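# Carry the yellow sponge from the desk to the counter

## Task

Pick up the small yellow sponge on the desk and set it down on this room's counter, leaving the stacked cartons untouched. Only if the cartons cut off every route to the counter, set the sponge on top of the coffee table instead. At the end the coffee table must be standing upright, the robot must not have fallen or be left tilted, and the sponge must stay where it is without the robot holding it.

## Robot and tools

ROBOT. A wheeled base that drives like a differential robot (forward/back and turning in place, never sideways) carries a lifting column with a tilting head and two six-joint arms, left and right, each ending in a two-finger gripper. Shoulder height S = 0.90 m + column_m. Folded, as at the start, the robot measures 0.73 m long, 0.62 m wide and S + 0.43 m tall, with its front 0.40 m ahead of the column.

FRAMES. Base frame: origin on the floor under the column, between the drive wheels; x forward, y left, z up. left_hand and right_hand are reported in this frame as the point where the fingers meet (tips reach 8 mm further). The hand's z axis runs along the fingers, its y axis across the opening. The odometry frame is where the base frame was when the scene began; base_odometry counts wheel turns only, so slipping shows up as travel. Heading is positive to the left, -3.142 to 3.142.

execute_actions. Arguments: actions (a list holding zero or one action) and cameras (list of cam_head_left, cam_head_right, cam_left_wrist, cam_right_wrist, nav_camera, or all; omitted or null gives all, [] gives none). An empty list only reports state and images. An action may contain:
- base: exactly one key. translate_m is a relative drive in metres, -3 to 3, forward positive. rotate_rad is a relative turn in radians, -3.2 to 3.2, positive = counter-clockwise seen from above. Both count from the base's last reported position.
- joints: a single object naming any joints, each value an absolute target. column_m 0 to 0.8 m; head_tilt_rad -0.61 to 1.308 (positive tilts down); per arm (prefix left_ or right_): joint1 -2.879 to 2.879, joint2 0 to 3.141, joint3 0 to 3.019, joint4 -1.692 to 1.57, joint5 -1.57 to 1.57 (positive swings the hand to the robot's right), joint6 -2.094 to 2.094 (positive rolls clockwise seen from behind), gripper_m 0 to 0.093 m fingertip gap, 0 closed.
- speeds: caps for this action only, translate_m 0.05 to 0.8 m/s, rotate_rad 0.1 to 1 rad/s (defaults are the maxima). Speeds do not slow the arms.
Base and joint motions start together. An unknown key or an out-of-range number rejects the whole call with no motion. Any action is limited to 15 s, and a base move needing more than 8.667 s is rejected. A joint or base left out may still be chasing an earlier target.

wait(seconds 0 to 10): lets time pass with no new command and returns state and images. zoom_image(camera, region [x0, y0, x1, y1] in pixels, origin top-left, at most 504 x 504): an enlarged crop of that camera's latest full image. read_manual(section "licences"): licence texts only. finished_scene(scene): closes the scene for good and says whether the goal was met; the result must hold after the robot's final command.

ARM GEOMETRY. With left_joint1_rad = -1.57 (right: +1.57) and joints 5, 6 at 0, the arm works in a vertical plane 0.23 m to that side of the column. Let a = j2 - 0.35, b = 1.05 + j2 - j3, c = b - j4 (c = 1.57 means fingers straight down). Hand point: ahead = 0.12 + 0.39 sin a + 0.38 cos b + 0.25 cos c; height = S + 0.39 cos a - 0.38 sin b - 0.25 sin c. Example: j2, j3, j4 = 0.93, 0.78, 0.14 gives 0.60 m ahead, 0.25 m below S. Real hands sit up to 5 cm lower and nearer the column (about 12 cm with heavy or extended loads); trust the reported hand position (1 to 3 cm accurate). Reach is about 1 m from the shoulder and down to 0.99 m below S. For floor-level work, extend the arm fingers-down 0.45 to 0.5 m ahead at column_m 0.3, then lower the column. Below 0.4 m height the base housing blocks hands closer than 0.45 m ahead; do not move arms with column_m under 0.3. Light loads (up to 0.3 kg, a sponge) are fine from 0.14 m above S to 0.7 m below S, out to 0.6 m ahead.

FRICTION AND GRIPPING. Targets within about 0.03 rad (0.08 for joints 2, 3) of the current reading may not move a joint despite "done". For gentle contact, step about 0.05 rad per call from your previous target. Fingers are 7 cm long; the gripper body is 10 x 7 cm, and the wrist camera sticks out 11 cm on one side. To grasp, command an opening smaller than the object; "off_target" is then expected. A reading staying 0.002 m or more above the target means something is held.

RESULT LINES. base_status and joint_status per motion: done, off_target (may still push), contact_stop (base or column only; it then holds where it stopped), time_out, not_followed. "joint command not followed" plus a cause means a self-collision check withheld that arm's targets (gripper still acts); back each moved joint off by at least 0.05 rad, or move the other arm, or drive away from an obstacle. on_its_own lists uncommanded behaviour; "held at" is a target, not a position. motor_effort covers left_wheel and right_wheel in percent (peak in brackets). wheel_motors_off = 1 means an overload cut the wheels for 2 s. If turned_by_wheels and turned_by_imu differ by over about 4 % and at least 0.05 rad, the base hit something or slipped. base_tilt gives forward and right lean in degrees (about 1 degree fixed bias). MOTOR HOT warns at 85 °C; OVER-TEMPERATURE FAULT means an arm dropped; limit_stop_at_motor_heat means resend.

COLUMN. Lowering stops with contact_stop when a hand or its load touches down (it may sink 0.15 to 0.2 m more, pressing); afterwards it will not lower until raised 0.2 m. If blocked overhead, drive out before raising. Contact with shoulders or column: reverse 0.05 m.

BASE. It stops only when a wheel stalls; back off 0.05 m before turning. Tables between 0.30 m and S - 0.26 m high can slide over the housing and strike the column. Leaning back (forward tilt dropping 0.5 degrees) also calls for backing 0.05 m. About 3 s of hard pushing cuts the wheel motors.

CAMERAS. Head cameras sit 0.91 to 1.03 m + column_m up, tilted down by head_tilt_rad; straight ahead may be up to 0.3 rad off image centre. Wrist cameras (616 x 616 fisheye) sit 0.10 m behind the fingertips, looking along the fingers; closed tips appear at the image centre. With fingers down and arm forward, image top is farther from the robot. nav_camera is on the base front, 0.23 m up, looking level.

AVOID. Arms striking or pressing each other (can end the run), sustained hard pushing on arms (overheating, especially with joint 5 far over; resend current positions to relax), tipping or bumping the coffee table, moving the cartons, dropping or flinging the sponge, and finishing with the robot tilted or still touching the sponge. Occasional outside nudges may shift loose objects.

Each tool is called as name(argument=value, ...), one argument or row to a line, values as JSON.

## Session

execute_actions(
  actions=[],
)

Scene clock: 0.00 s.
base_odometry: x=+0.000 y=+0.000 heading=+0.000 (m, m, rad; odometry frame)
turned_by_wheels: +0.000 (rad since the last result)
turned_by_imu: +0.000 (rad since the last result)
base_tilt: forward=+0.1 right=-0.3 (deg)
base_status: not commanded
joint_positions: column_m=+0.553 head_tilt_rad=+0.865 left_joint1_rad=-1.571 left_joint2_rad=+0.904 left_joint3_rad=+0.412 left_joint4_rad=-0.918 left_joint5_rad=-0.005 left_joint6_rad=-0.066 left_gripper_m=+0.095 right_joint1_rad=+1.579 right_joint2_rad=+0.920 right_joint3_rad=+0.438 right_joint4_rad=-0.987 right_joint5_rad=+0.025 right_joint6_rad=+0.077 right_gripper_m=+0.095
joint_status: not commanded
wheel_motors_off: 0
motor_effort: left_wheel=+1 right_wheel=+4 (%)
left_hand: x=+0.1494 y=+0.2253 z=+1.2441 quat_wxyz=(+0.428, +0.029, -0.903, -0.016) (m; base frame)
right_hand: x=+0.1493 y=-0.2281 z=+1.2525 quat_wxyz=(+0.455, -0.025, -0.890, +0.027) (m; base frame)
pictures: cam_head_left, cam_head_right, cam_left_wrist, cam_right_wrist, nav_camera
Images, in order (width x height): cam_head_left 672x504, cam_head_right 672x504, cam_left_wrist 616x616, cam_right_wrist 616x616, nav_camera 672x504.

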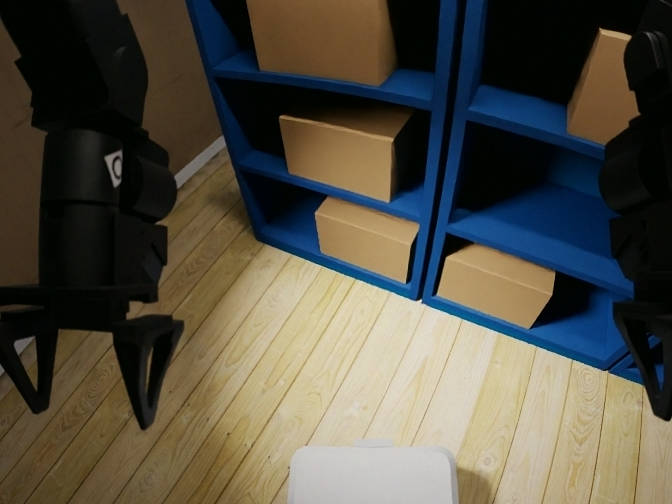

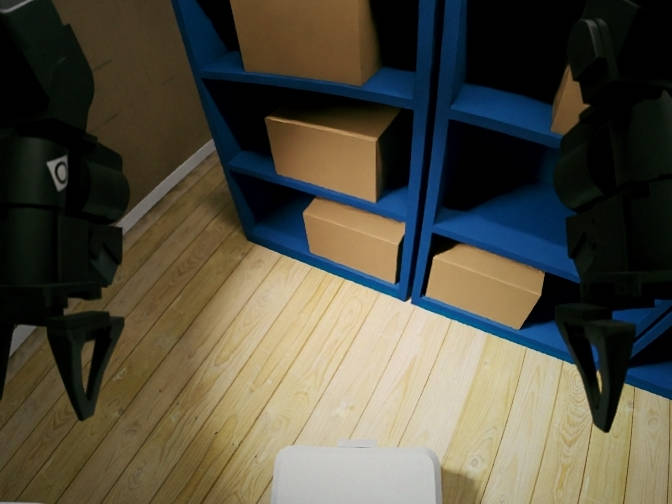

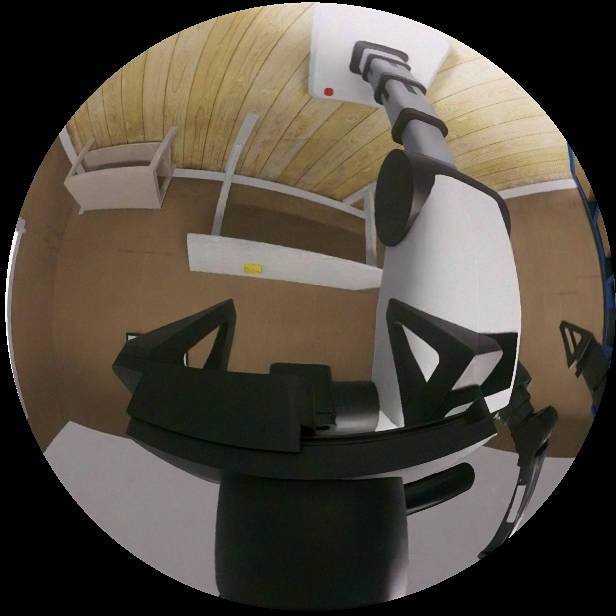

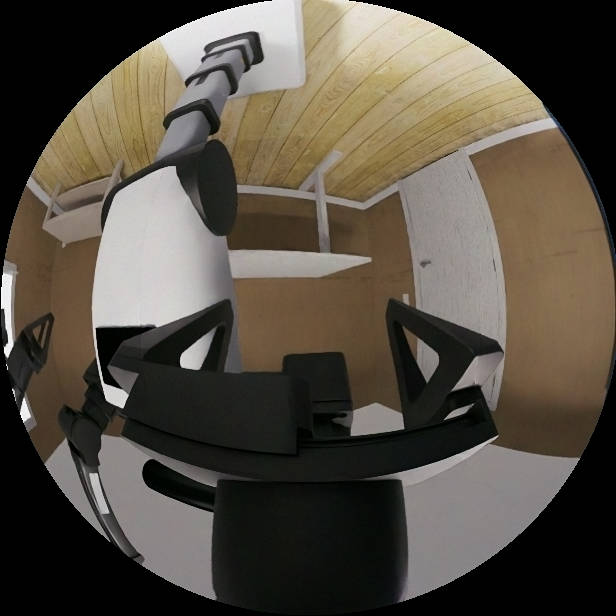

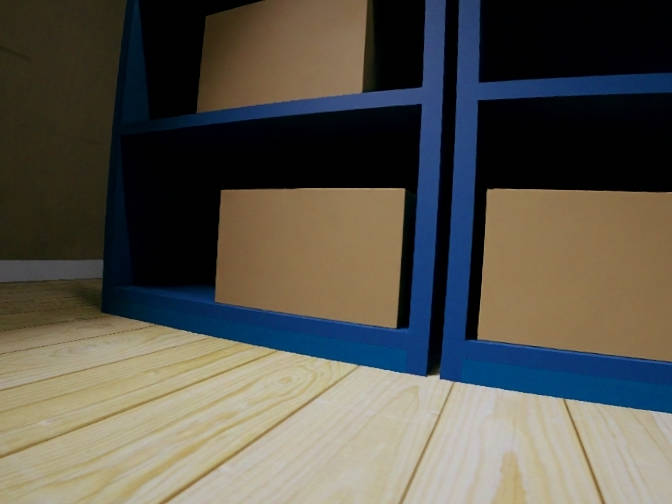

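Desk looks taller.

execute_actions(
  actions=[
    {"base":{"rotate_rad":2.85},"joints":{"column_m":0.7,"head_tilt_rad":0.7,"right_joint2_rad":1.55,"right_joint3_rad":1.6,"right_joint4_rad":-0.57,"right_joint6_rad":0}},
  ],
)

Scene clock: 10.23 s.
base_odometry: x=+0.000 y=+0.000 heading=+2.849 (m, m, rad; odometry frame)
turned_by_wheels: +2.849 (rad since the last result)
turned_by_imu: +2.858 (rad since the last result)
base_tilt: forward=+0.2 right=-0.3 (deg)
base_status: done
joint_positions: column_m=+0.700 head_tilt_rad=+0.716 left_joint1_rad=-1.571 left_joint2_rad=+0.904 left_joint3_rad=+0.412 left_joint4_rad=-0.918 left_joint5_rad=-0.005 left_joint6_rad=-0.066 left_gripper_m=+0.095 right_joint1_rad=+1.582 right_joint2_rad=+1.544 right_joint3_rad=+1.602 right_joint4_rad=-0.570 right_joint5_rad=+0.025 right_joint6_rad=+0.007 right_gripper_m=+0.095
joint_status: all done
wheel_motors_off: 0
motor_effort: left_wheel=-3(33) right_wheel=+2(35) (%)
left_hand: x=+0.1494 y=+0.2253 z=+1.3914 quat_wxyz=(+0.428, +0.029, -0.903, -0.016) (m; base frame)
right_hand: x=+0.6949 y=-0.2225 z=+1.1772 quat_wxyz=(-0.006, -0.001, -1.000, +0.008) (m; base frame)
pictures: cam_head_left, cam_head_right, cam_left_wrist, cam_right_wrist, nav_camera
Images, in order (width x height): cam_head_left 672x504, cam_head_right 672x504, cam_left_wrist 616x616, cam_right_wrist 616x616, nav_camera 672x504.

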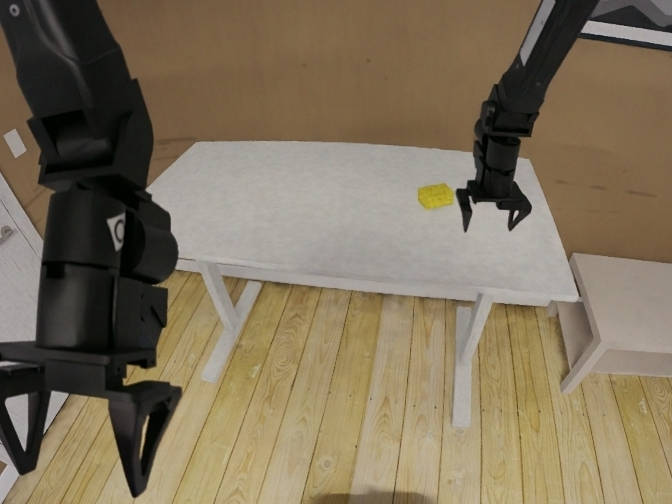

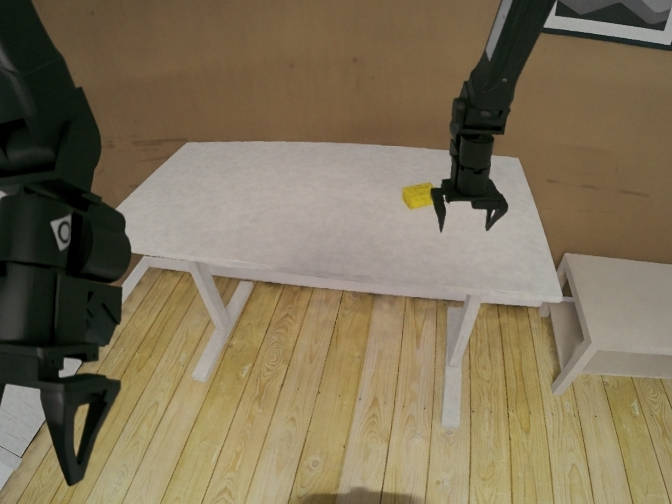

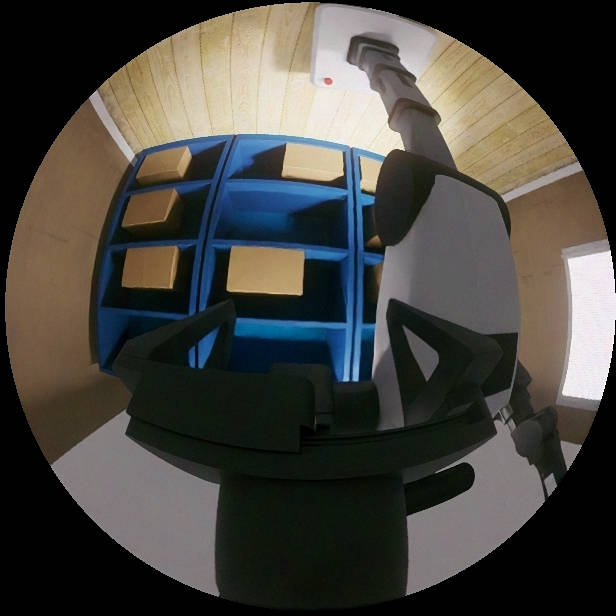

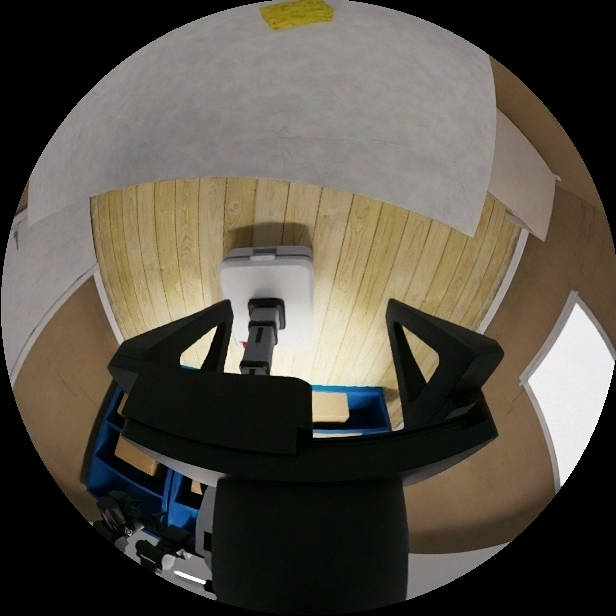

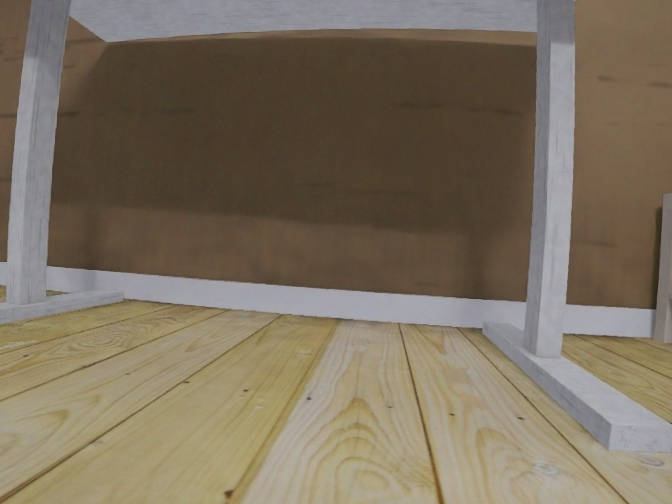

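execute_actions(
  actions=[
    {"base":{"translate_m":0.4},"joints":{"column_m":0.62,"right_joint6_rad":1.35}},
  ],
  cameras=["cam_head_right","cam_right_wrist"],
)

Scene clock: 18.50 s.
base_odometry: x=-0.383 y=+0.115 heading=+2.850 (m, m, rad; odometry frame)
turned_by_wheels: +0.000 (rad since the last result)
turned_by_imu: +0.000 (rad since the last result)
base_tilt: forward=+0.2 right=-0.3 (deg)
base_status: done
joint_positions: column_m=+0.620 head_tilt_rad=+0.716 left_joint1_rad=-1.571 left_joint2_rad=+0.903 left_joint3_rad=+0.414 left_joint4_rad=-0.918 left_joint5_rad=-0.005 left_joint6_rad=-0.066 left_gripper_m=+0.095 right_joint1_rad=+1.582 right_joint2_rad=+1.544 right_joint3_rad=+1.600 right_joint4_rad=-0.569 right_joint5_rad=+0.025 right_joint6_rad=+1.342 right_gripper_m=+0.095
joint_status: all done
wheel_motors_off: 0
motor_effort: left_wheel=+0(40) right_wheel=+0(41) (%)
left_hand: x=+0.1507 y=+0.2253 z=+1.3111 quat_wxyz=(+0.427, +0.029, -0.904, -0.016) (m; base frame)
right_hand: x=+0.6937 y=-0.2225 z=+1.0969 quat_wxyz=(-0.009, -0.620, -0.785, +0.003) (m; base frame)
pictures: cam_head_right, cam_right_wrist
Images, in order (width x height): cam_head_right 672x504, cam_right_wrist 616x616.

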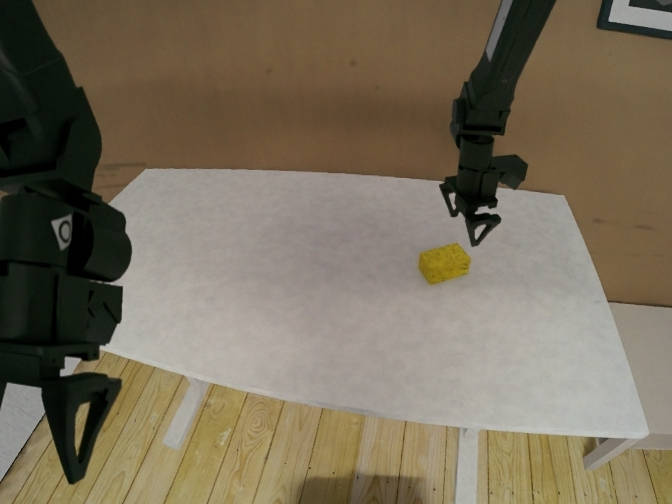

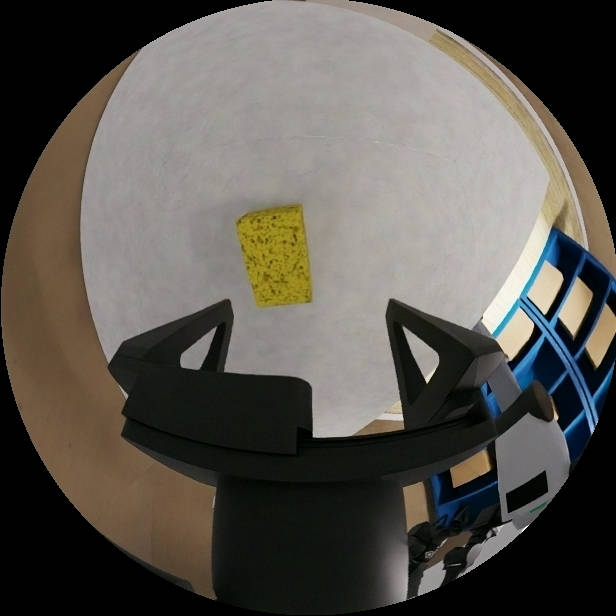

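execute_actions(
  actions=[
    {"base":{"translate_m":0.025},"joints":{"column_m":0.54,"right_joint6_rad":1.22}},
  ],
  cameras=["cam_right_wrist"],
)

Scene clock: 24.27 s.
base_odometry: x=-0.407 y=+0.122 heading=+2.850 (m, m, rad; odometry frame)
turned_by_wheels: +0.000 (rad since the last result)
turned_by_imu: +0.000 (rad since the last result)
base_tilt: forward=+0.2 right=-0.3 (deg)
base_status: done
joint_positions: column_m=+0.540 head_tilt_rad=+0.715 left_joint1_rad=-1.571 left_joint2_rad=+0.903 left_joint3_rad=+0.412 left_joint4_rad=-0.918 left_joint5_rad=-0.005 left_joint6_rad=-0.066 left_gripper_m=+0.095 right_joint1_rad=+1.582 right_joint2_rad=+1.544 right_joint3_rad=+1.599 right_joint4_rad=-0.569 right_joint5_rad=+0.025 right_joint6_rad=+1.227 right_gripper_m=+0.095
joint_status: all done
wheel_motors_off: 0
motor_effort: left_wheel=+0(30) right_wheel=+1(28) (%)
left_hand: x=+0.1493 y=+0.2253 z=+1.2316 quat_wxyz=(+0.428, +0.029, -0.903, -0.016) (m; base frame)
right_hand: x=+0.6931 y=-0.2225 z=+1.0166 quat_wxyz=(-0.008, -0.574, -0.819, +0.004) (m; base frame)
pictures: cam_right_wrist
Images, in order (width x height): cam_right_wrist 616x616.

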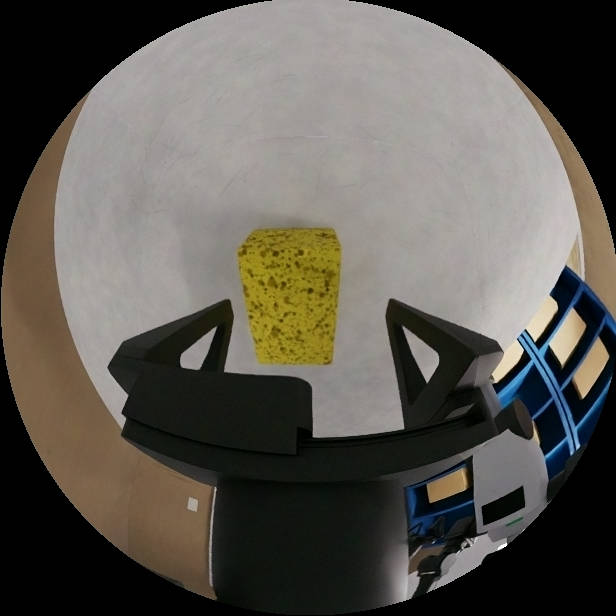

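execute_actions(
  actions=[
    {"base":{"translate_m":0.013},"joints":{"column_m":0.495}},
  ],
  cameras=[],
)

execute_actions(
  actions=[
    {"joints":{"right_gripper_m":0.03}},
  ],
  cameras=["cam_right_wrist"],
)

Scene clock: 33.90 s.
base_odometry: x=-0.420 y=+0.126 heading=+2.850 (m, m, rad; odometry frame)
turned_by_wheels: +0.000 (rad since the last result)
turned_by_imu: +0.000 (rad since the last result)
base_tilt: forward=+0.2 right=-0.3 (deg)
base_status: done
joint_positions: column_m=+0.495 head_tilt_rad=+0.715 left_joint1_rad=-1.571 left_joint2_rad=+0.903 left_joint3_rad=+0.413 left_joint4_rad=-0.918 left_joint5_rad=-0.005 left_joint6_rad=-0.066 left_gripper_m=+0.095 right_joint1_rad=+1.582 right_joint2_rad=+1.544 right_joint3_rad=+1.599 right_joint4_rad=-0.569 right_joint5_rad=+0.025 right_joint6_rad=+1.227 right_gripper_m=+0.095
joint_status: all done
wheel_motors_off: 0
motor_effort: left_wheel=+0(31) right_wheel=+0(27) (%)
left_hand: x=+0.1499 y=+0.2253 z=+1.1864 quat_wxyz=(+0.428, +0.029, -0.903, -0.016) (m; base frame)
right_hand: x=+0.6931 y=-0.2225 z=+0.9716 quat_wxyz=(-0.008, -0.574, -0.819, +0.004) (m; base frame)
pictures: none
No camera images: the call's "cameras" was empty. Leave "cameras" out to get every camera's image.

Scene clock: 34.53 s.
base_odometry: x=-0.420 y=+0.126 heading=+2.850 (m, m, rad; odometry frame)
turned_by_wheels: +0.000 (rad since the last result)
turned_by_imu: +0.000 (rad since the last result)
base_tilt: forward=+0.2 right=-0.3 (deg)
base_status: not commanded
joint_positions: column_m=+0.495 head_tilt_rad=+0.715 left_joint1_rad=-1.571 left_joint2_rad=+0.903 left_joint3_rad=+0.413 left_joint4_rad=-0.918 left_joint5_rad=-0.005 left_joint6_rad=-0.066 left_gripper_m=+0.095 right_joint1_rad=+1.582 right_joint2_rad=+1.544 right_joint3_rad=+1.599 right_joint4_rad=-0.569 right_joint5_rad=+0.025 right_joint6_rad=+1.227 right_gripper_m=+0.059
joint_status: right_gripper_m off_target (ended at +0.059, target +0.030)
wheel_motors_off: 0
motor_effort: left_wheel=+0(0) right_wheel=+0(0) (%)
left_hand: x=+0.1499 y=+0.2253 z=+1.1864 quat_wxyz=(+0.428, +0.029, -0.903, -0.016) (m; base frame)
right_hand: x=+0.6931 y=-0.2225 z=+0.9716 quat_wxyz=(-0.008, -0.574, -0.819, +0.004) (m; base frame)
pictures: cam_right_wrist
Images, in order (width x height): cam_right_wrist 616x616.

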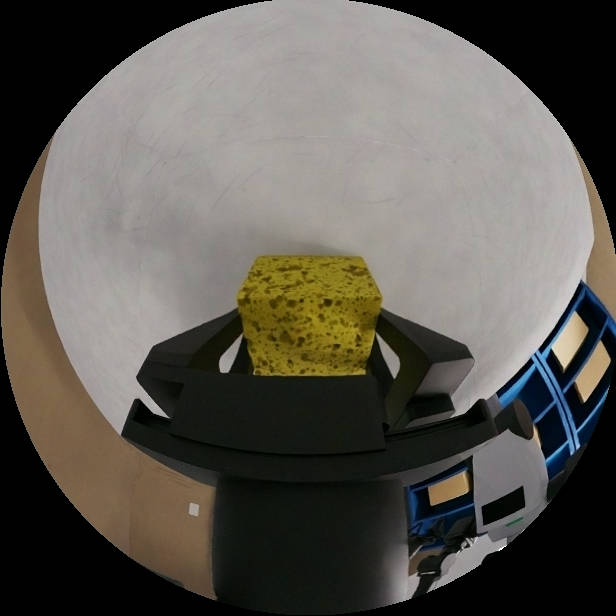

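execute_actions(
  actions=[
    {"joints":{"column_m":0.55}},
  ],
  cameras=[],
)

execute_actions(
  actions=[
    {"base":{"translate_m":-0.45},"joints":{"right_joint2_rad":0.86,"right_joint3_rad":0.45,"right_joint4_rad":-0.3,"right_joint6_rad":0,"head_tilt_rad":0.8}},
  ],
  cameras=[],
)

execute_actions(
  actions=[
    {"base":{"rotate_rad":-1.73}},
  ],
  cameras=["cam_left_wrist"],
)

execute_actions(
  actions=[
    {"base":{"translate_m":1.2}},
  ],
  cameras=["cam_head_left"],
)

execute_actions(
  actions=[
    {"base":{"rotate_rad":-1.05}},
  ],
  cameras=["cam_head_left","nav_camera"],
)

Scene clock: 49.13 s.
base_odometry: x=-0.420 y=+0.126 heading=+2.850 (m, m, rad; odometry frame)
turned_by_wheels: +0.000 (rad since the last result)
turned_by_imu: +0.000 (rad since the last result)
base_tilt: forward=+0.1 right=-0.3 (deg)
base_status: not commanded
joint_positions: column_m=+0.550 head_tilt_rad=+0.715 left_joint1_rad=-1.571 left_joint2_rad=+0.903 left_joint3_rad=+0.413 left_joint4_rad=-0.918 left_joint5_rad=-0.005 left_joint6_rad=-0.066 left_gripper_m=+0.095 right_joint1_rad=+1.582 right_joint2_rad=+1.544 right_joint3_rad=+1.599 right_joint4_rad=-0.569 right_joint5_rad=+0.025 right_joint6_rad=+1.227 right_gripper_m=+0.059
joint_status: all done
wheel_motors_off: 0
motor_effort: left_wheel=+0(0) right_wheel=+0(0) (%)
left_hand: x=+0.1499 y=+0.2253 z=+1.2413 quat_wxyz=(+0.428, +0.029, -0.903, -0.016) (m; base frame)
right_hand: x=+0.6931 y=-0.2225 z=+1.0265 quat_wxyz=(-0.008, -0.574, -0.819, +0.004) (m; base frame)
pictures: none
No camera images: the call's "cameras" was empty. Leave "cameras" out to get every camera's image.

Scene clock: 51.63 s.
base_odometry: x=+0.011 y=-0.003 heading=+2.851 (m, m, rad; odometry frame)
turned_by_wheels: +0.001 (rad since the last result)
turned_by_imu: +0.001 (rad since the last result)
base_tilt: forward=+0.2 right=-0.3 (deg)
base_status: done
joint_positions: column_m=+0.550 head_tilt_rad=+0.802 left_joint1_rad=-1.571 left_joint2_rad=+0.903 left_joint3_rad=+0.411 left_joint4_rad=-0.918 left_joint5_rad=-0.005 left_joint6_rad=-0.066 left_gripper_m=+0.095 right_joint1_rad=+1.582 right_joint2_rad=+0.857 right_joint3_rad=+0.441 right_joint4_rad=-0.302 right_joint5_rad=+0.025 right_joint6_rad=+0.008 right_gripper_m=+0.059
joint_status: all done
wheel_motors_off: 0
motor_effort: left_wheel=+0(49) right_wheel=-1(37) (%)
left_hand: x=+0.1487 y=+0.2253 z=+1.2417 quat_wxyz=(+0.429, +0.029, -0.903, -0.016) (m; base frame)
right_hand: x=+0.3057 y=-0.2259 z=+1.1668 quat_wxyz=(+0.097, +0.001, -0.995, +0.009) (m; base frame)
pictures: none
No camera images: the call's "cameras" was empty. Leave "cameras" out to get every camera's image.

Scene clock: 54.67 s.
base_odometry: x=+0.011 y=-0.003 heading=+1.121 (m, m, rad; odometry frame)
turned_by_wheels: -1.729 (rad since the last result)
turned_by_imu: -1.734 (rad since the last result)
base_tilt: forward=+0.2 right=-0.2 (deg)
base_status: done
joint_positions: column_m=+0.550 head_tilt_rad=+0.802 left_joint1_rad=-1.571 left_joint2_rad=+0.903 left_joint3_rad=+0.412 left_joint4_rad=-0.918 left_joint5_rad=-0.005 left_joint6_rad=-0.066 left_gripper_m=+0.095 right_joint1_rad=+1.582 right_joint2_rad=+0.857 right_joint3_rad=+0.447 right_joint4_rad=-0.302 right_joint5_rad=+0.025 right_joint6_rad=+0.008 right_gripper_m=+0.059
joint_status: not commanded
wheel_motors_off: 0
motor_effort: left_wheel=+3(39) right_wheel=-2(27) (%)
left_hand: x=+0.1493 y=+0.2253 z=+1.2415 quat_wxyz=(+0.428, +0.029, -0.903, -0.016) (m; base frame)
right_hand: x=+0.3095 y=-0.2259 z=+1.1668 quat_wxyz=(+0.094, +0.000, -0.996, +0.009) (m; base frame)
pictures: cam_left_wrist
Images, in order (width x height): cam_left_wrist 616x616.

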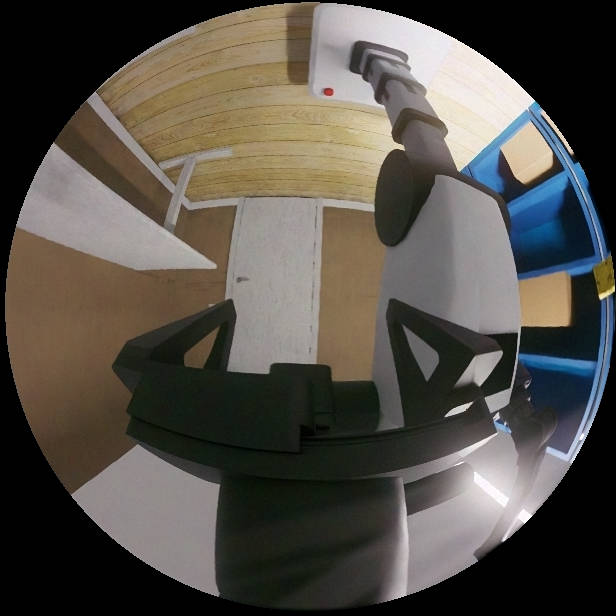

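Scene clock: 58.23 s.
base_odometry: x=+0.533 y=+1.077 heading=+1.121 (m, m, rad; odometry frame)
turned_by_wheels: +0.000 (rad since the last result)
turned_by_imu: -0.002 (rad since the last result)
base_tilt: forward=+0.2 right=-0.3 (deg)
base_status: done
joint_positions: column_m=+0.550 head_tilt_rad=+0.803 left_joint1_rad=-1.571 left_joint2_rad=+0.903 left_joint3_rad=+0.413 left_joint4_rad=-0.918 left_joint5_rad=-0.005 left_joint6_rad=-0.066 left_gripper_m=+0.095 right_joint1_rad=+1.582 right_joint2_rad=+0.857 right_joint3_rad=+0.450 right_joint4_rad=-0.302 right_joint5_rad=+0.025 right_joint6_rad=+0.008 right_gripper_m=+0.059
joint_status: not commanded
wheel_motors_off: 0
motor_effort: left_wheel=+0(48) right_wheel=+0(37) (%)
left_hand: x=+0.1500 y=+0.2253 z=+1.2413 quat_wxyz=(+0.427, +0.029, -0.903, -0.016) (m; base frame)
right_hand: x=+0.3114 y=-0.2259 z=+1.1668 quat_wxyz=(+0.092, +0.000, -0.996, +0.009) (m; base frame)
pictures: cam_head_left
Images, in order (width x height): cam_head_left 672x504.

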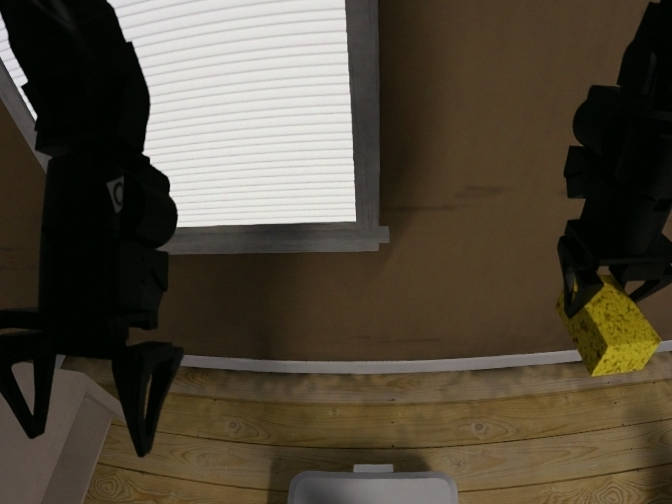

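Scene clock: 60.60 s.
base_odometry: x=+0.533 y=+1.077 heading=+0.072 (m, m, rad; odometry frame)
turned_by_wheels: -1.049 (rad since the last result)
turned_by_imu: -1.051 (rad since the last result)
base_tilt: forward=+0.3 right=-0.3 (deg)
base_status: done
joint_positions: column_m=+0.550 head_tilt_rad=+0.803 left_joint1_rad=-1.571 left_joint2_rad=+0.903 left_joint3_rad=+0.413 left_joint4_rad=-0.918 left_joint5_rad=-0.005 left_joint6_rad=-0.066 left_gripper_m=+0.095 right_joint1_rad=+1.582 right_joint2_rad=+0.857 right_joint3_rad=+0.450 right_joint4_rad=-0.302 right_joint5_rad=+0.025 right_joint6_rad=+0.008 right_gripper_m=+0.059
joint_status: not commanded
wheel_motors_off: 0
motor_effort: left_wheel=+2(34) right_wheel=-2(34) (%)
left_hand: x=+0.1500 y=+0.2253 z=+1.2413 quat_wxyz=(+0.427, +0.029, -0.903, -0.016) (m; base frame)
right_hand: x=+0.3114 y=-0.2259 z=+1.1668 quat_wxyz=(+0.092, +0.000, -0.996, +0.009) (m; base frame)
pictures: cam_head_left, nav_camera
Images, in order (width x height): cam_head_left 672x504, nav_camera 672x504.

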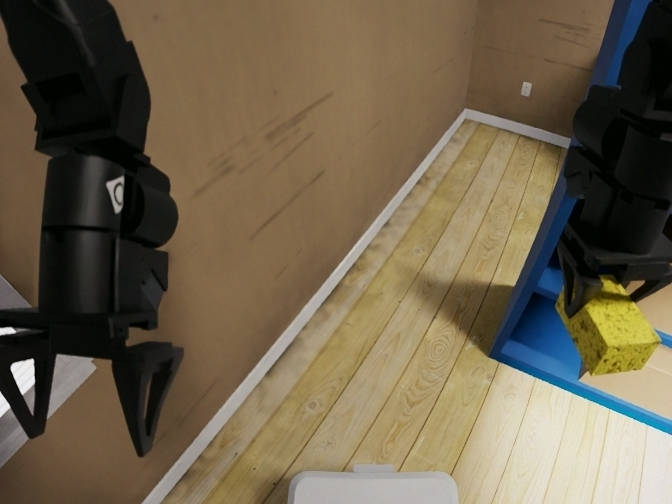

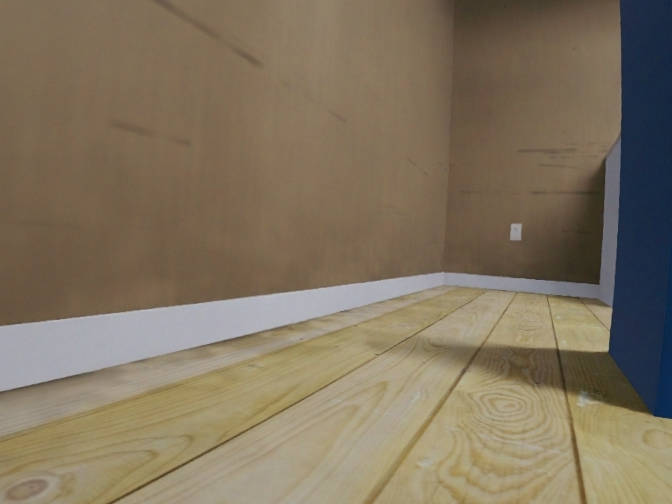

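execute_actions(
  actions=[
    {"base":{"translate_m":0.48}},
  ],
  cameras=[],
)

execute_actions(
  actions=[
    {"base":{"rotate_rad":-0.33}},
  ],
  cameras=[],
)

execute_actions(
  actions=[
    {"base":{"translate_m":0.4},"joints":{"head_tilt_rad":1.1}},
  ],
  cameras=[],
)

execute_actions(
  actions=[
    {"base":{"rotate_rad":-0.19}},
  ],
  cameras=["cam_head_left","nav_camera"],
)

Scene clock: 72.77 s.
base_odometry: x=+1.012 y=+1.112 heading=+0.071 (m, m, rad; odometry frame)
turned_by_wheels: +0.000 (rad since the last result)
turned_by_imu: -0.001 (rad since the last result)
base_tilt: forward=+0.3 right=-0.5 (deg)
base_status: done
joint_positions: column_m=+0.550 head_tilt_rad=+0.803 left_joint1_rad=-1.571 left_joint2_rad=+0.903 left_joint3_rad=+0.414 left_joint4_rad=-0.918 left_joint5_rad=-0.005 left_joint6_rad=-0.066 left_gripper_m=+0.095 right_joint1_rad=+1.582 right_joint2_rad=+0.857 right_joint3_rad=+0.452 right_joint4_rad=-0.302 right_joint5_rad=+0.025 right_joint6_rad=+0.008 right_gripper_m=+0.059
joint_status: not commanded
wheel_motors_off: 0
motor_effort: left_wheel=-1(48) right_wheel=+0(37) (%)
left_hand: x=+0.1504 y=+0.2253 z=+1.2411 quat_wxyz=(+0.427, +0.029, -0.904, -0.016) (m; base frame)
right_hand: x=+0.3121 y=-0.2259 z=+1.1668 quat_wxyz=(+0.092, +0.000, -0.996, +0.009) (m; base frame)
pictures: none
No camera images: the call's "cameras" was empty. Leave "cameras" out to get every camera's image.

Scene clock: 74.23 s.
base_odometry: x=+1.012 y=+1.112 heading=-0.258 (m, m, rad; odometry frame)
turned_by_wheels: -0.329 (rad since the last result)
turned_by_imu: -0.328 (rad since the last result)
base_tilt: forward=+0.1 right=-0.3 (deg)
base_status: done
joint_positions: column_m=+0.550 head_tilt_rad=+0.803 left_joint1_rad=-1.571 left_joint2_rad=+0.903 left_joint3_rad=+0.414 left_joint4_rad=-0.918 left_joint5_rad=-0.005 left_joint6_rad=-0.066 left_gripper_m=+0.095 right_joint1_rad=+1.582 right_joint2_rad=+0.857 right_joint3_rad=+0.452 right_joint4_rad=-0.302 right_joint5_rad=+0.025 right_joint6_rad=+0.008 right_gripper_m=+0.059
joint_status: not commanded
wheel_motors_off: 0
motor_effort: left_wheel=+0(37) right_wheel=-3(33) (%)
left_hand: x=+0.1504 y=+0.2253 z=+1.2411 quat_wxyz=(+0.427, +0.029, -0.904, -0.016) (m; base frame)
right_hand: x=+0.3121 y=-0.2259 z=+1.1668 quat_wxyz=(+0.092, +0.000, -0.996, +0.009) (m; base frame)
pictures: none
No camera images: the call's "cameras" was empty. Leave "cameras" out to get every camera's image.

Scene clock: 76.57 s.
base_odometry: x=+1.399 y=+1.010 heading=-0.258 (m, m, rad; odometry frame)
turned_by_wheels: +0.000 (rad since the last result)
turned_by_imu: -0.001 (rad since the last result)
base_tilt: forward=+0.2 right=-0.3 (deg)
base_status: done
joint_positions: column_m=+0.550 head_tilt_rad=+1.099 left_joint1_rad=-1.571 left_joint2_rad=+0.903 left_joint3_rad=+0.414 left_joint4_rad=-0.918 left_joint5_rad=-0.005 left_joint6_rad=-0.066 left_gripper_m=+0.095 right_joint1_rad=+1.582 right_joint2_rad=+0.858 right_joint3_rad=+0.453 right_joint4_rad=-0.302 right_joint5_rad=+0.025 right_joint6_rad=+0.008 right_gripper_m=+0.059
joint_status: all done
wheel_motors_off: 0
motor_effort: left_wheel=+0(47) right_wheel=+1(36) (%)
left_hand: x=+0.1505 y=+0.2253 z=+1.2411 quat_wxyz=(+0.427, +0.029, -0.904, -0.016) (m; base frame)
right_hand: x=+0.3130 y=-0.2259 z=+1.1667 quat_wxyz=(+0.091, +0.000, -0.996, +0.009) (m; base frame)
pictures: none
No camera images: the call's "cameras" was empty. Leave "cameras" out to get every camera's image.

Scene clock: 77.77 s.
base_odometry: x=+1.399 y=+1.009 heading=-0.447 (m, m, rad; odometry frame)
turned_by_wheels: -0.189 (rad since the last result)
turned_by_imu: -0.188 (rad since the last result)
base_tilt: forward=+0.2 right=-0.3 (deg)
base_status: done
joint_positions: column_m=+0.550 head_tilt_rad=+1.099 left_joint1_rad=-1.571 left_joint2_rad=+0.903 left_joint3_rad=+0.414 left_joint4_rad=-0.918 left_joint5_rad=-0.005 left_joint6_rad=-0.066 left_gripper_m=+0.095 right_joint1_rad=+1.582 right_joint2_rad=+0.858 right_joint3_rad=+0.453 right_joint4_rad=-0.302 right_joint5_rad=+0.025 right_joint6_rad=+0.008 right_gripper_m=+0.059
joint_status: not commanded
wheel_motors_off: 0
motor_effort: left_wheel=+0(36) right_wheel=-1(34) (%)
left_hand: x=+0.1503 y=+0.2253 z=+1.2411 quat_wxyz=(+0.427, +0.029, -0.904, -0.016) (m; base frame)
right_hand: x=+0.3127 y=-0.2259 z=+1.1667 quat_wxyz=(+0.091, +0.000, -0.996, +0.009) (m; base frame)
pictures: cam_head_left, nav_camera
Images, in order (width x height): cam_head_left 672x504, nav_camera 672x504.

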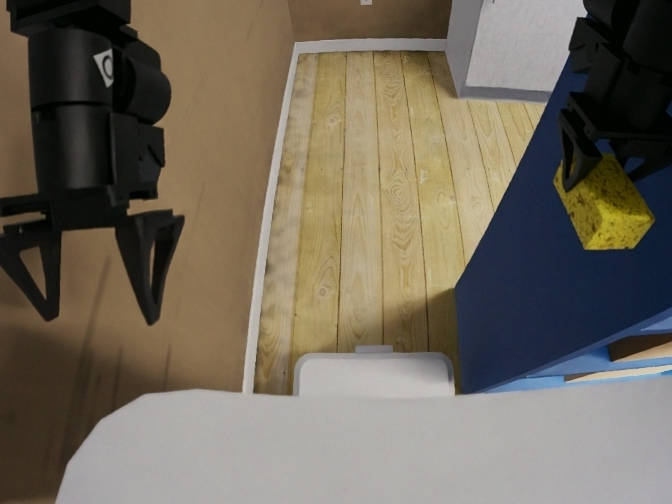

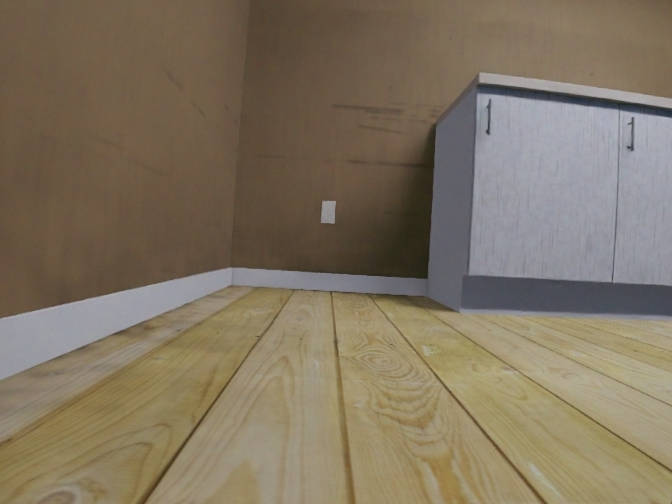

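Tight on the right; bias left.

execute_actions(
  actions=[
    {"base":{"rotate_rad":0.08}},
  ],
  cameras=[],
)

execute_actions(
  actions=[
    {"base":{"translate_m":0.85},"joints":{"head_tilt_rad":0.7}},
  ],
  cameras=[],
)

execute_actions(
  actions=[
    {"base":{"rotate_rad":-0.55},"joints":{"right_joint2_rad":1.55,"right_joint3_rad":2.0,"right_joint4_rad":-0.97,"column_m":0.45}},
  ],
  cameras=["cam_head_left","nav_camera"],
)

Scene clock: 87.87 s.
base_odometry: x=+1.399 y=+1.010 heading=-0.369 (m, m, rad; odometry frame)
turned_by_wheels: +0.079 (rad since the last result)
turned_by_imu: +0.079 (rad since the last result)
base_tilt: forward=+0.2 right=-0.4 (deg)
base_status: done
joint_positions: column_m=+0.550 head_tilt_rad=+1.099 left_joint1_rad=-1.571 left_joint2_rad=+0.903 left_joint3_rad=+0.413 left_joint4_rad=-0.918 left_joint5_rad=-0.005 left_joint6_rad=-0.066 left_gripper_m=+0.095 right_joint1_rad=+1.582 right_joint2_rad=+0.858 right_joint3_rad=+0.453 right_joint4_rad=-0.302 right_joint5_rad=+0.025 right_joint6_rad=+0.008 right_gripper_m=+0.059
joint_status: not commanded
wheel_motors_off: 0
motor_effort: left_wheel=+0(18) right_wheel=+0(34) (%)
left_hand: x=+0.1501 y=+0.2253 z=+1.2412 quat_wxyz=(+0.427, +0.029, -0.903, -0.016) (m; base frame)
right_hand: x=+0.3127 y=-0.2259 z=+1.1667 quat_wxyz=(+0.091, +0.000, -0.996, +0.009) (m; base frame)
pictures: none
No camera images: the call's "cameras" was empty. Leave "cameras" out to get every camera's image.

Scene clock: 90.87 s.
base_odometry: x=+2.192 y=+0.703 heading=-0.369 (m, m, rad; odometry frame)
turned_by_wheels: -0.001 (rad since the last result)
turned_by_imu: -0.002 (rad since the last result)
base_tilt: forward=+0.2 right=-0.3 (deg)
base_status: done
joint_positions: column_m=+0.550 head_tilt_rad=+0.716 left_joint1_rad=-1.571 left_joint2_rad=+0.903 left_joint3_rad=+0.414 left_joint4_rad=-0.918 left_joint5_rad=-0.005 left_joint6_rad=-0.066 left_gripper_m=+0.095 right_joint1_rad=+1.582 right_joint2_rad=+0.858 right_joint3_rad=+0.453 right_joint4_rad=-0.302 right_joint5_rad=+0.025 right_joint6_rad=+0.008 right_gripper_m=+0.059
joint_status: all done
wheel_motors_off: 0
motor_effort: left_wheel=+0(43) right_wheel=+1(50) (%)
left_hand: x=+0.1507 y=+0.2253 z=+1.2410 quat_wxyz=(+0.427, +0.029, -0.904, -0.016) (m; base frame)
right_hand: x=+0.3128 y=-0.2259 z=+1.1666 quat_wxyz=(+0.092, +0.000, -0.996, +0.009) (m; base frame)
pictures: none
No camera images: the call's "cameras" was empty. Leave "cameras" out to get every camera's image.

Scene clock: 92.73 s.
base_odometry: x=+2.192 y=+0.703 heading=-0.919 (m, m, rad; odometry frame)
turned_by_wheels: -0.549 (rad since the last result)
turned_by_imu: -0.549 (rad since the last result)
base_tilt: forward=+0.2 right=-0.3 (deg)
base_status: done
joint_positions: column_m=+0.450 head_tilt_rad=+0.716 left_joint1_rad=-1.571 left_joint2_rad=+0.903 left_joint3_rad=+0.414 left_joint4_rad=-0.918 left_joint5_rad=-0.005 left_joint6_rad=-0.066 left_gripper_m=+0.095 right_joint1_rad=+1.577 right_joint2_rad=+1.547 right_joint3_rad=+1.974 right_joint4_rad=-0.962 right_joint5_rad=+0.025 right_joint6_rad=+0.008 right_gripper_m=+0.059
joint_status: all done
wheel_motors_off: 0
motor_effort: left_wheel=+3(33) right_wheel=-2(36) (%)
left_hand: x=+0.1505 y=+0.2253 z=+1.1412 quat_wxyz=(+0.427, +0.029, -0.904, -0.016) (m; base frame)
right_hand: x=+0.7908 y=-0.2259 z=+1.0235 quat_wxyz=(+0.005, -0.002, -1.000, +0.010) (m; base frame)
pictures: cam_head_left, nav_camera
Images, in order (width x height): cam_head_left 672x504, nav_camera 672x504.

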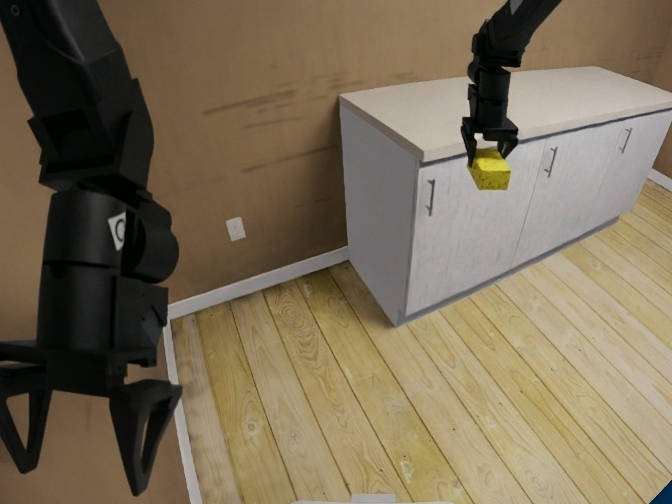

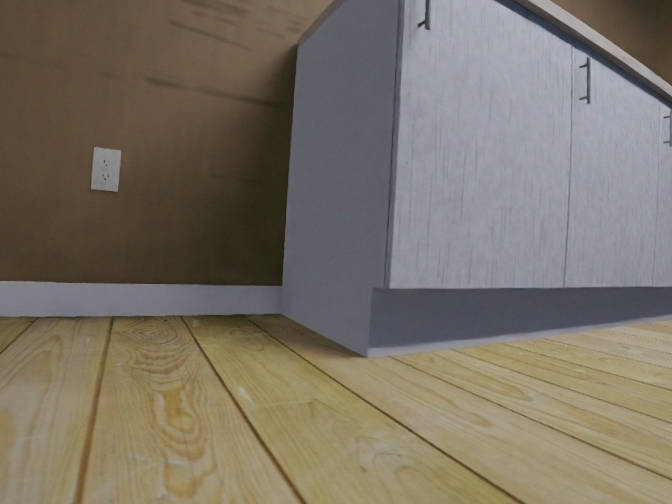

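execute_actions(
  actions=[
    {"base":{"translate_m":0.55},"joints":{"column_m":0.41}},
  ],
  cameras=[],
)

execute_actions(
  actions=[
    {"joints":{"column_m":0.365}},
  ],
  cameras=["cam_head_left","cam_right_wrist"],
)

Scene clock: 100.23 s.
base_odometry: x=+2.525 y=+0.266 heading=-0.919 (m, m, rad; odometry frame)
turned_by_wheels: +0.000 (rad since the last result)
turned_by_imu: -0.001 (rad since the last result)
base_tilt: forward=+0.1 right=-0.4 (deg)
base_status: done
joint_positions: column_m=+0.410 head_tilt_rad=+0.716 left_joint1_rad=-1.571 left_joint2_rad=+0.903 left_joint3_rad=+0.413 left_joint4_rad=-0.918 left_joint5_rad=-0.005 left_joint6_rad=-0.066 left_gripper_m=+0.095 right_joint1_rad=+1.577 right_joint2_rad=+1.547 right_joint3_rad=+1.974 right_joint4_rad=-0.965 right_joint5_rad=+0.025 right_joint6_rad=+0.008 right_gripper_m=+0.059
joint_status: all done
wheel_motors_off: 0
motor_effort: left_wheel=+0(48) right_wheel=+0(35) (%)
left_hand: x=+0.1500 y=+0.2253 z=+1.1014 quat_wxyz=(+0.427, +0.029, -0.903, -0.016) (m; base frame)
right_hand: x=+0.7900 y=-0.2259 z=+0.9835 quat_wxyz=(+0.007, -0.002, -1.000, +0.010) (m; base frame)
pictures: none
No camera images: the call's "cameras" was empty. Leave "cameras" out to get every camera's image.

Scene clock: 101.40 s.
base_odometry: x=+2.525 y=+0.266 heading=-0.919 (m, m, rad; odometry frame)
turned_by_wheels: +0.000 (rad since the last result)
turned_by_imu: +0.000 (rad since the last result)
base_tilt: forward=+0.1 right=-0.3 (deg)
base_status: not commanded
joint_positions: column_m=+0.365 head_tilt_rad=+0.716 left_joint1_rad=-1.571 left_joint2_rad=+0.903 left_joint3_rad=+0.413 left_joint4_rad=-0.918 left_joint5_rad=-0.005 left_joint6_rad=-0.066 left_gripper_m=+0.095 right_joint1_rad=+1.577 right_joint2_rad=+1.547 right_joint3_rad=+1.974 right_joint4_rad=-0.965 right_joint5_rad=+0.025 right_joint6_rad=+0.008 right_gripper_m=+0.059
joint_status: all done
wheel_motors_off: 0
motor_effort: left_wheel=+0(1) right_wheel=+0(0) (%)
left_hand: x=+0.1500 y=+0.2253 z=+1.0564 quat_wxyz=(+0.427, +0.029, -0.903, -0.016) (m; base frame)
right_hand: x=+0.7900 y=-0.2259 z=+0.9385 quat_wxyz=(+0.007, -0.002, -1.000, +0.010) (m; base frame)
pictures: cam_head_left, cam_right_wrist
Images, in order (width x height): cam_head_left 672x504, cam_right_wrist 616x616.

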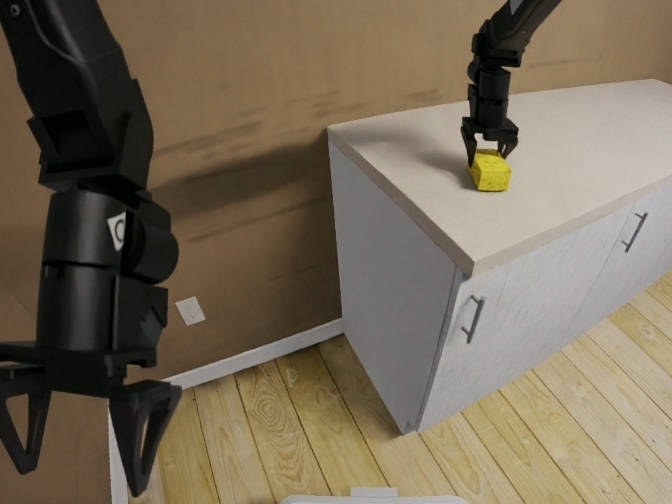

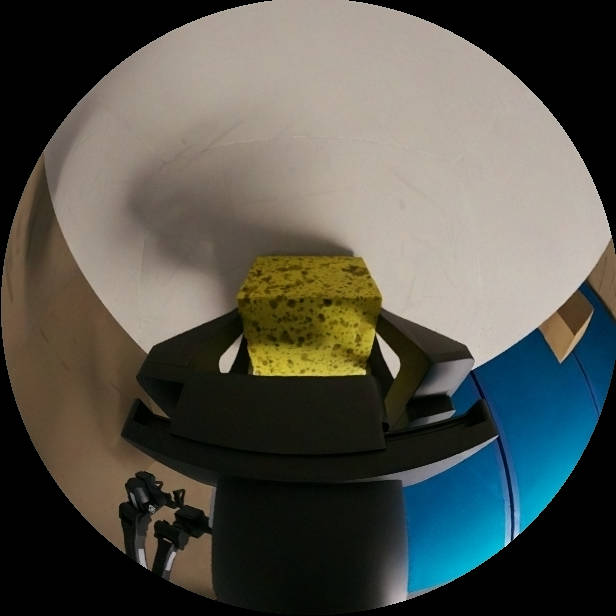

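execute_actions(
  actions=[
    {"joints":{"right_gripper_m":0.093}},
  ],
  cameras=[],
)

execute_actions(
  actions=[
    {"joints":{"column_m":0.42}},
  ],
  cameras=[],
)

finished_scene(
  scene=2,
)

Scene clock: 107.30 s.
base_odometry: x=+2.525 y=+0.266 heading=-0.919 (m, m, rad; odometry frame)
turned_by_wheels: +0.000 (rad since the last result)
turned_by_imu: +0.000 (rad since the last result)
base_tilt: forward=+0.2 right=-0.3 (deg)
base_status: not commanded
joint_positions: column_m=+0.365 head_tilt_rad=+0.716 left_joint1_rad=-1.571 left_joint2_rad=+0.903 left_joint3_rad=+0.413 left_joint4_rad=-0.918 left_joint5_rad=-0.005 left_joint6_rad=-0.066 left_gripper_m=+0.095 right_joint1_rad=+1.577 right_joint2_rad=+1.547 right_joint3_rad=+1.974 right_joint4_rad=-0.965 right_joint5_rad=+0.025 right_joint6_rad=+0.008 right_gripper_m=+0.093
joint_status: all done
wheel_motors_off: 0
motor_effort: left_wheel=+0(0) right_wheel=+0(0) (%)
left_hand: x=+0.1500 y=+0.2253 z=+1.0564 quat_wxyz=(+0.427, +0.029, -0.903, -0.016) (m; base frame)
right_hand: x=+0.7900 y=-0.2259 z=+0.9385 quat_wxyz=(+0.007, -0.002, -1.000, +0.010) (m; base frame)
pictures: none
No camera images: the call's "cameras" was empty. Leave "cameras" out to get every camera's image.

Scene clock: 108.60 s.
base_odometry: x=+2.525 y=+0.266 heading=-0.919 (m, m, rad; odometry frame)
turned_by_wheels: +0.000 (rad since the last result)
turned_by_imu: +0.000 (rad since the last result)
base_tilt: forward=+0.2 right=-0.3 (deg)
base_status: not commanded
joint_positions: column_m=+0.420 head_tilt_rad=+0.716 left_joint1_rad=-1.571 left_joint2_rad=+0.903 left_joint3_rad=+0.413 left_joint4_rad=-0.918 left_joint5_rad=-0.005 left_joint6_rad=-0.066 left_gripper_m=+0.095 right_joint1_rad=+1.577 right_joint2_rad=+1.547 right_joint3_rad=+1.974 right_joint4_rad=-0.965 right_joint5_rad=+0.025 right_joint6_rad=+0.008 right_gripper_m=+0.093
joint_status: all done
wheel_motors_off: 0
motor_effort: left_wheel=+0(0) right_wheel=+0(0) (%)
left_hand: x=+0.1500 y=+0.2253 z=+1.1113 quat_wxyz=(+0.427, +0.029, -0.903, -0.016) (m; base frame)
right_hand: x=+0.7900 y=-0.2259 z=+0.9934 quat_wxyz=(+0.007, -0.002, -1.000, +0.010) (m; base frame)
pictures: none
No camera images: the call's "cameras" was empty. Leave "cameras" out to get every camera's image.

The scene is finished: the task was done.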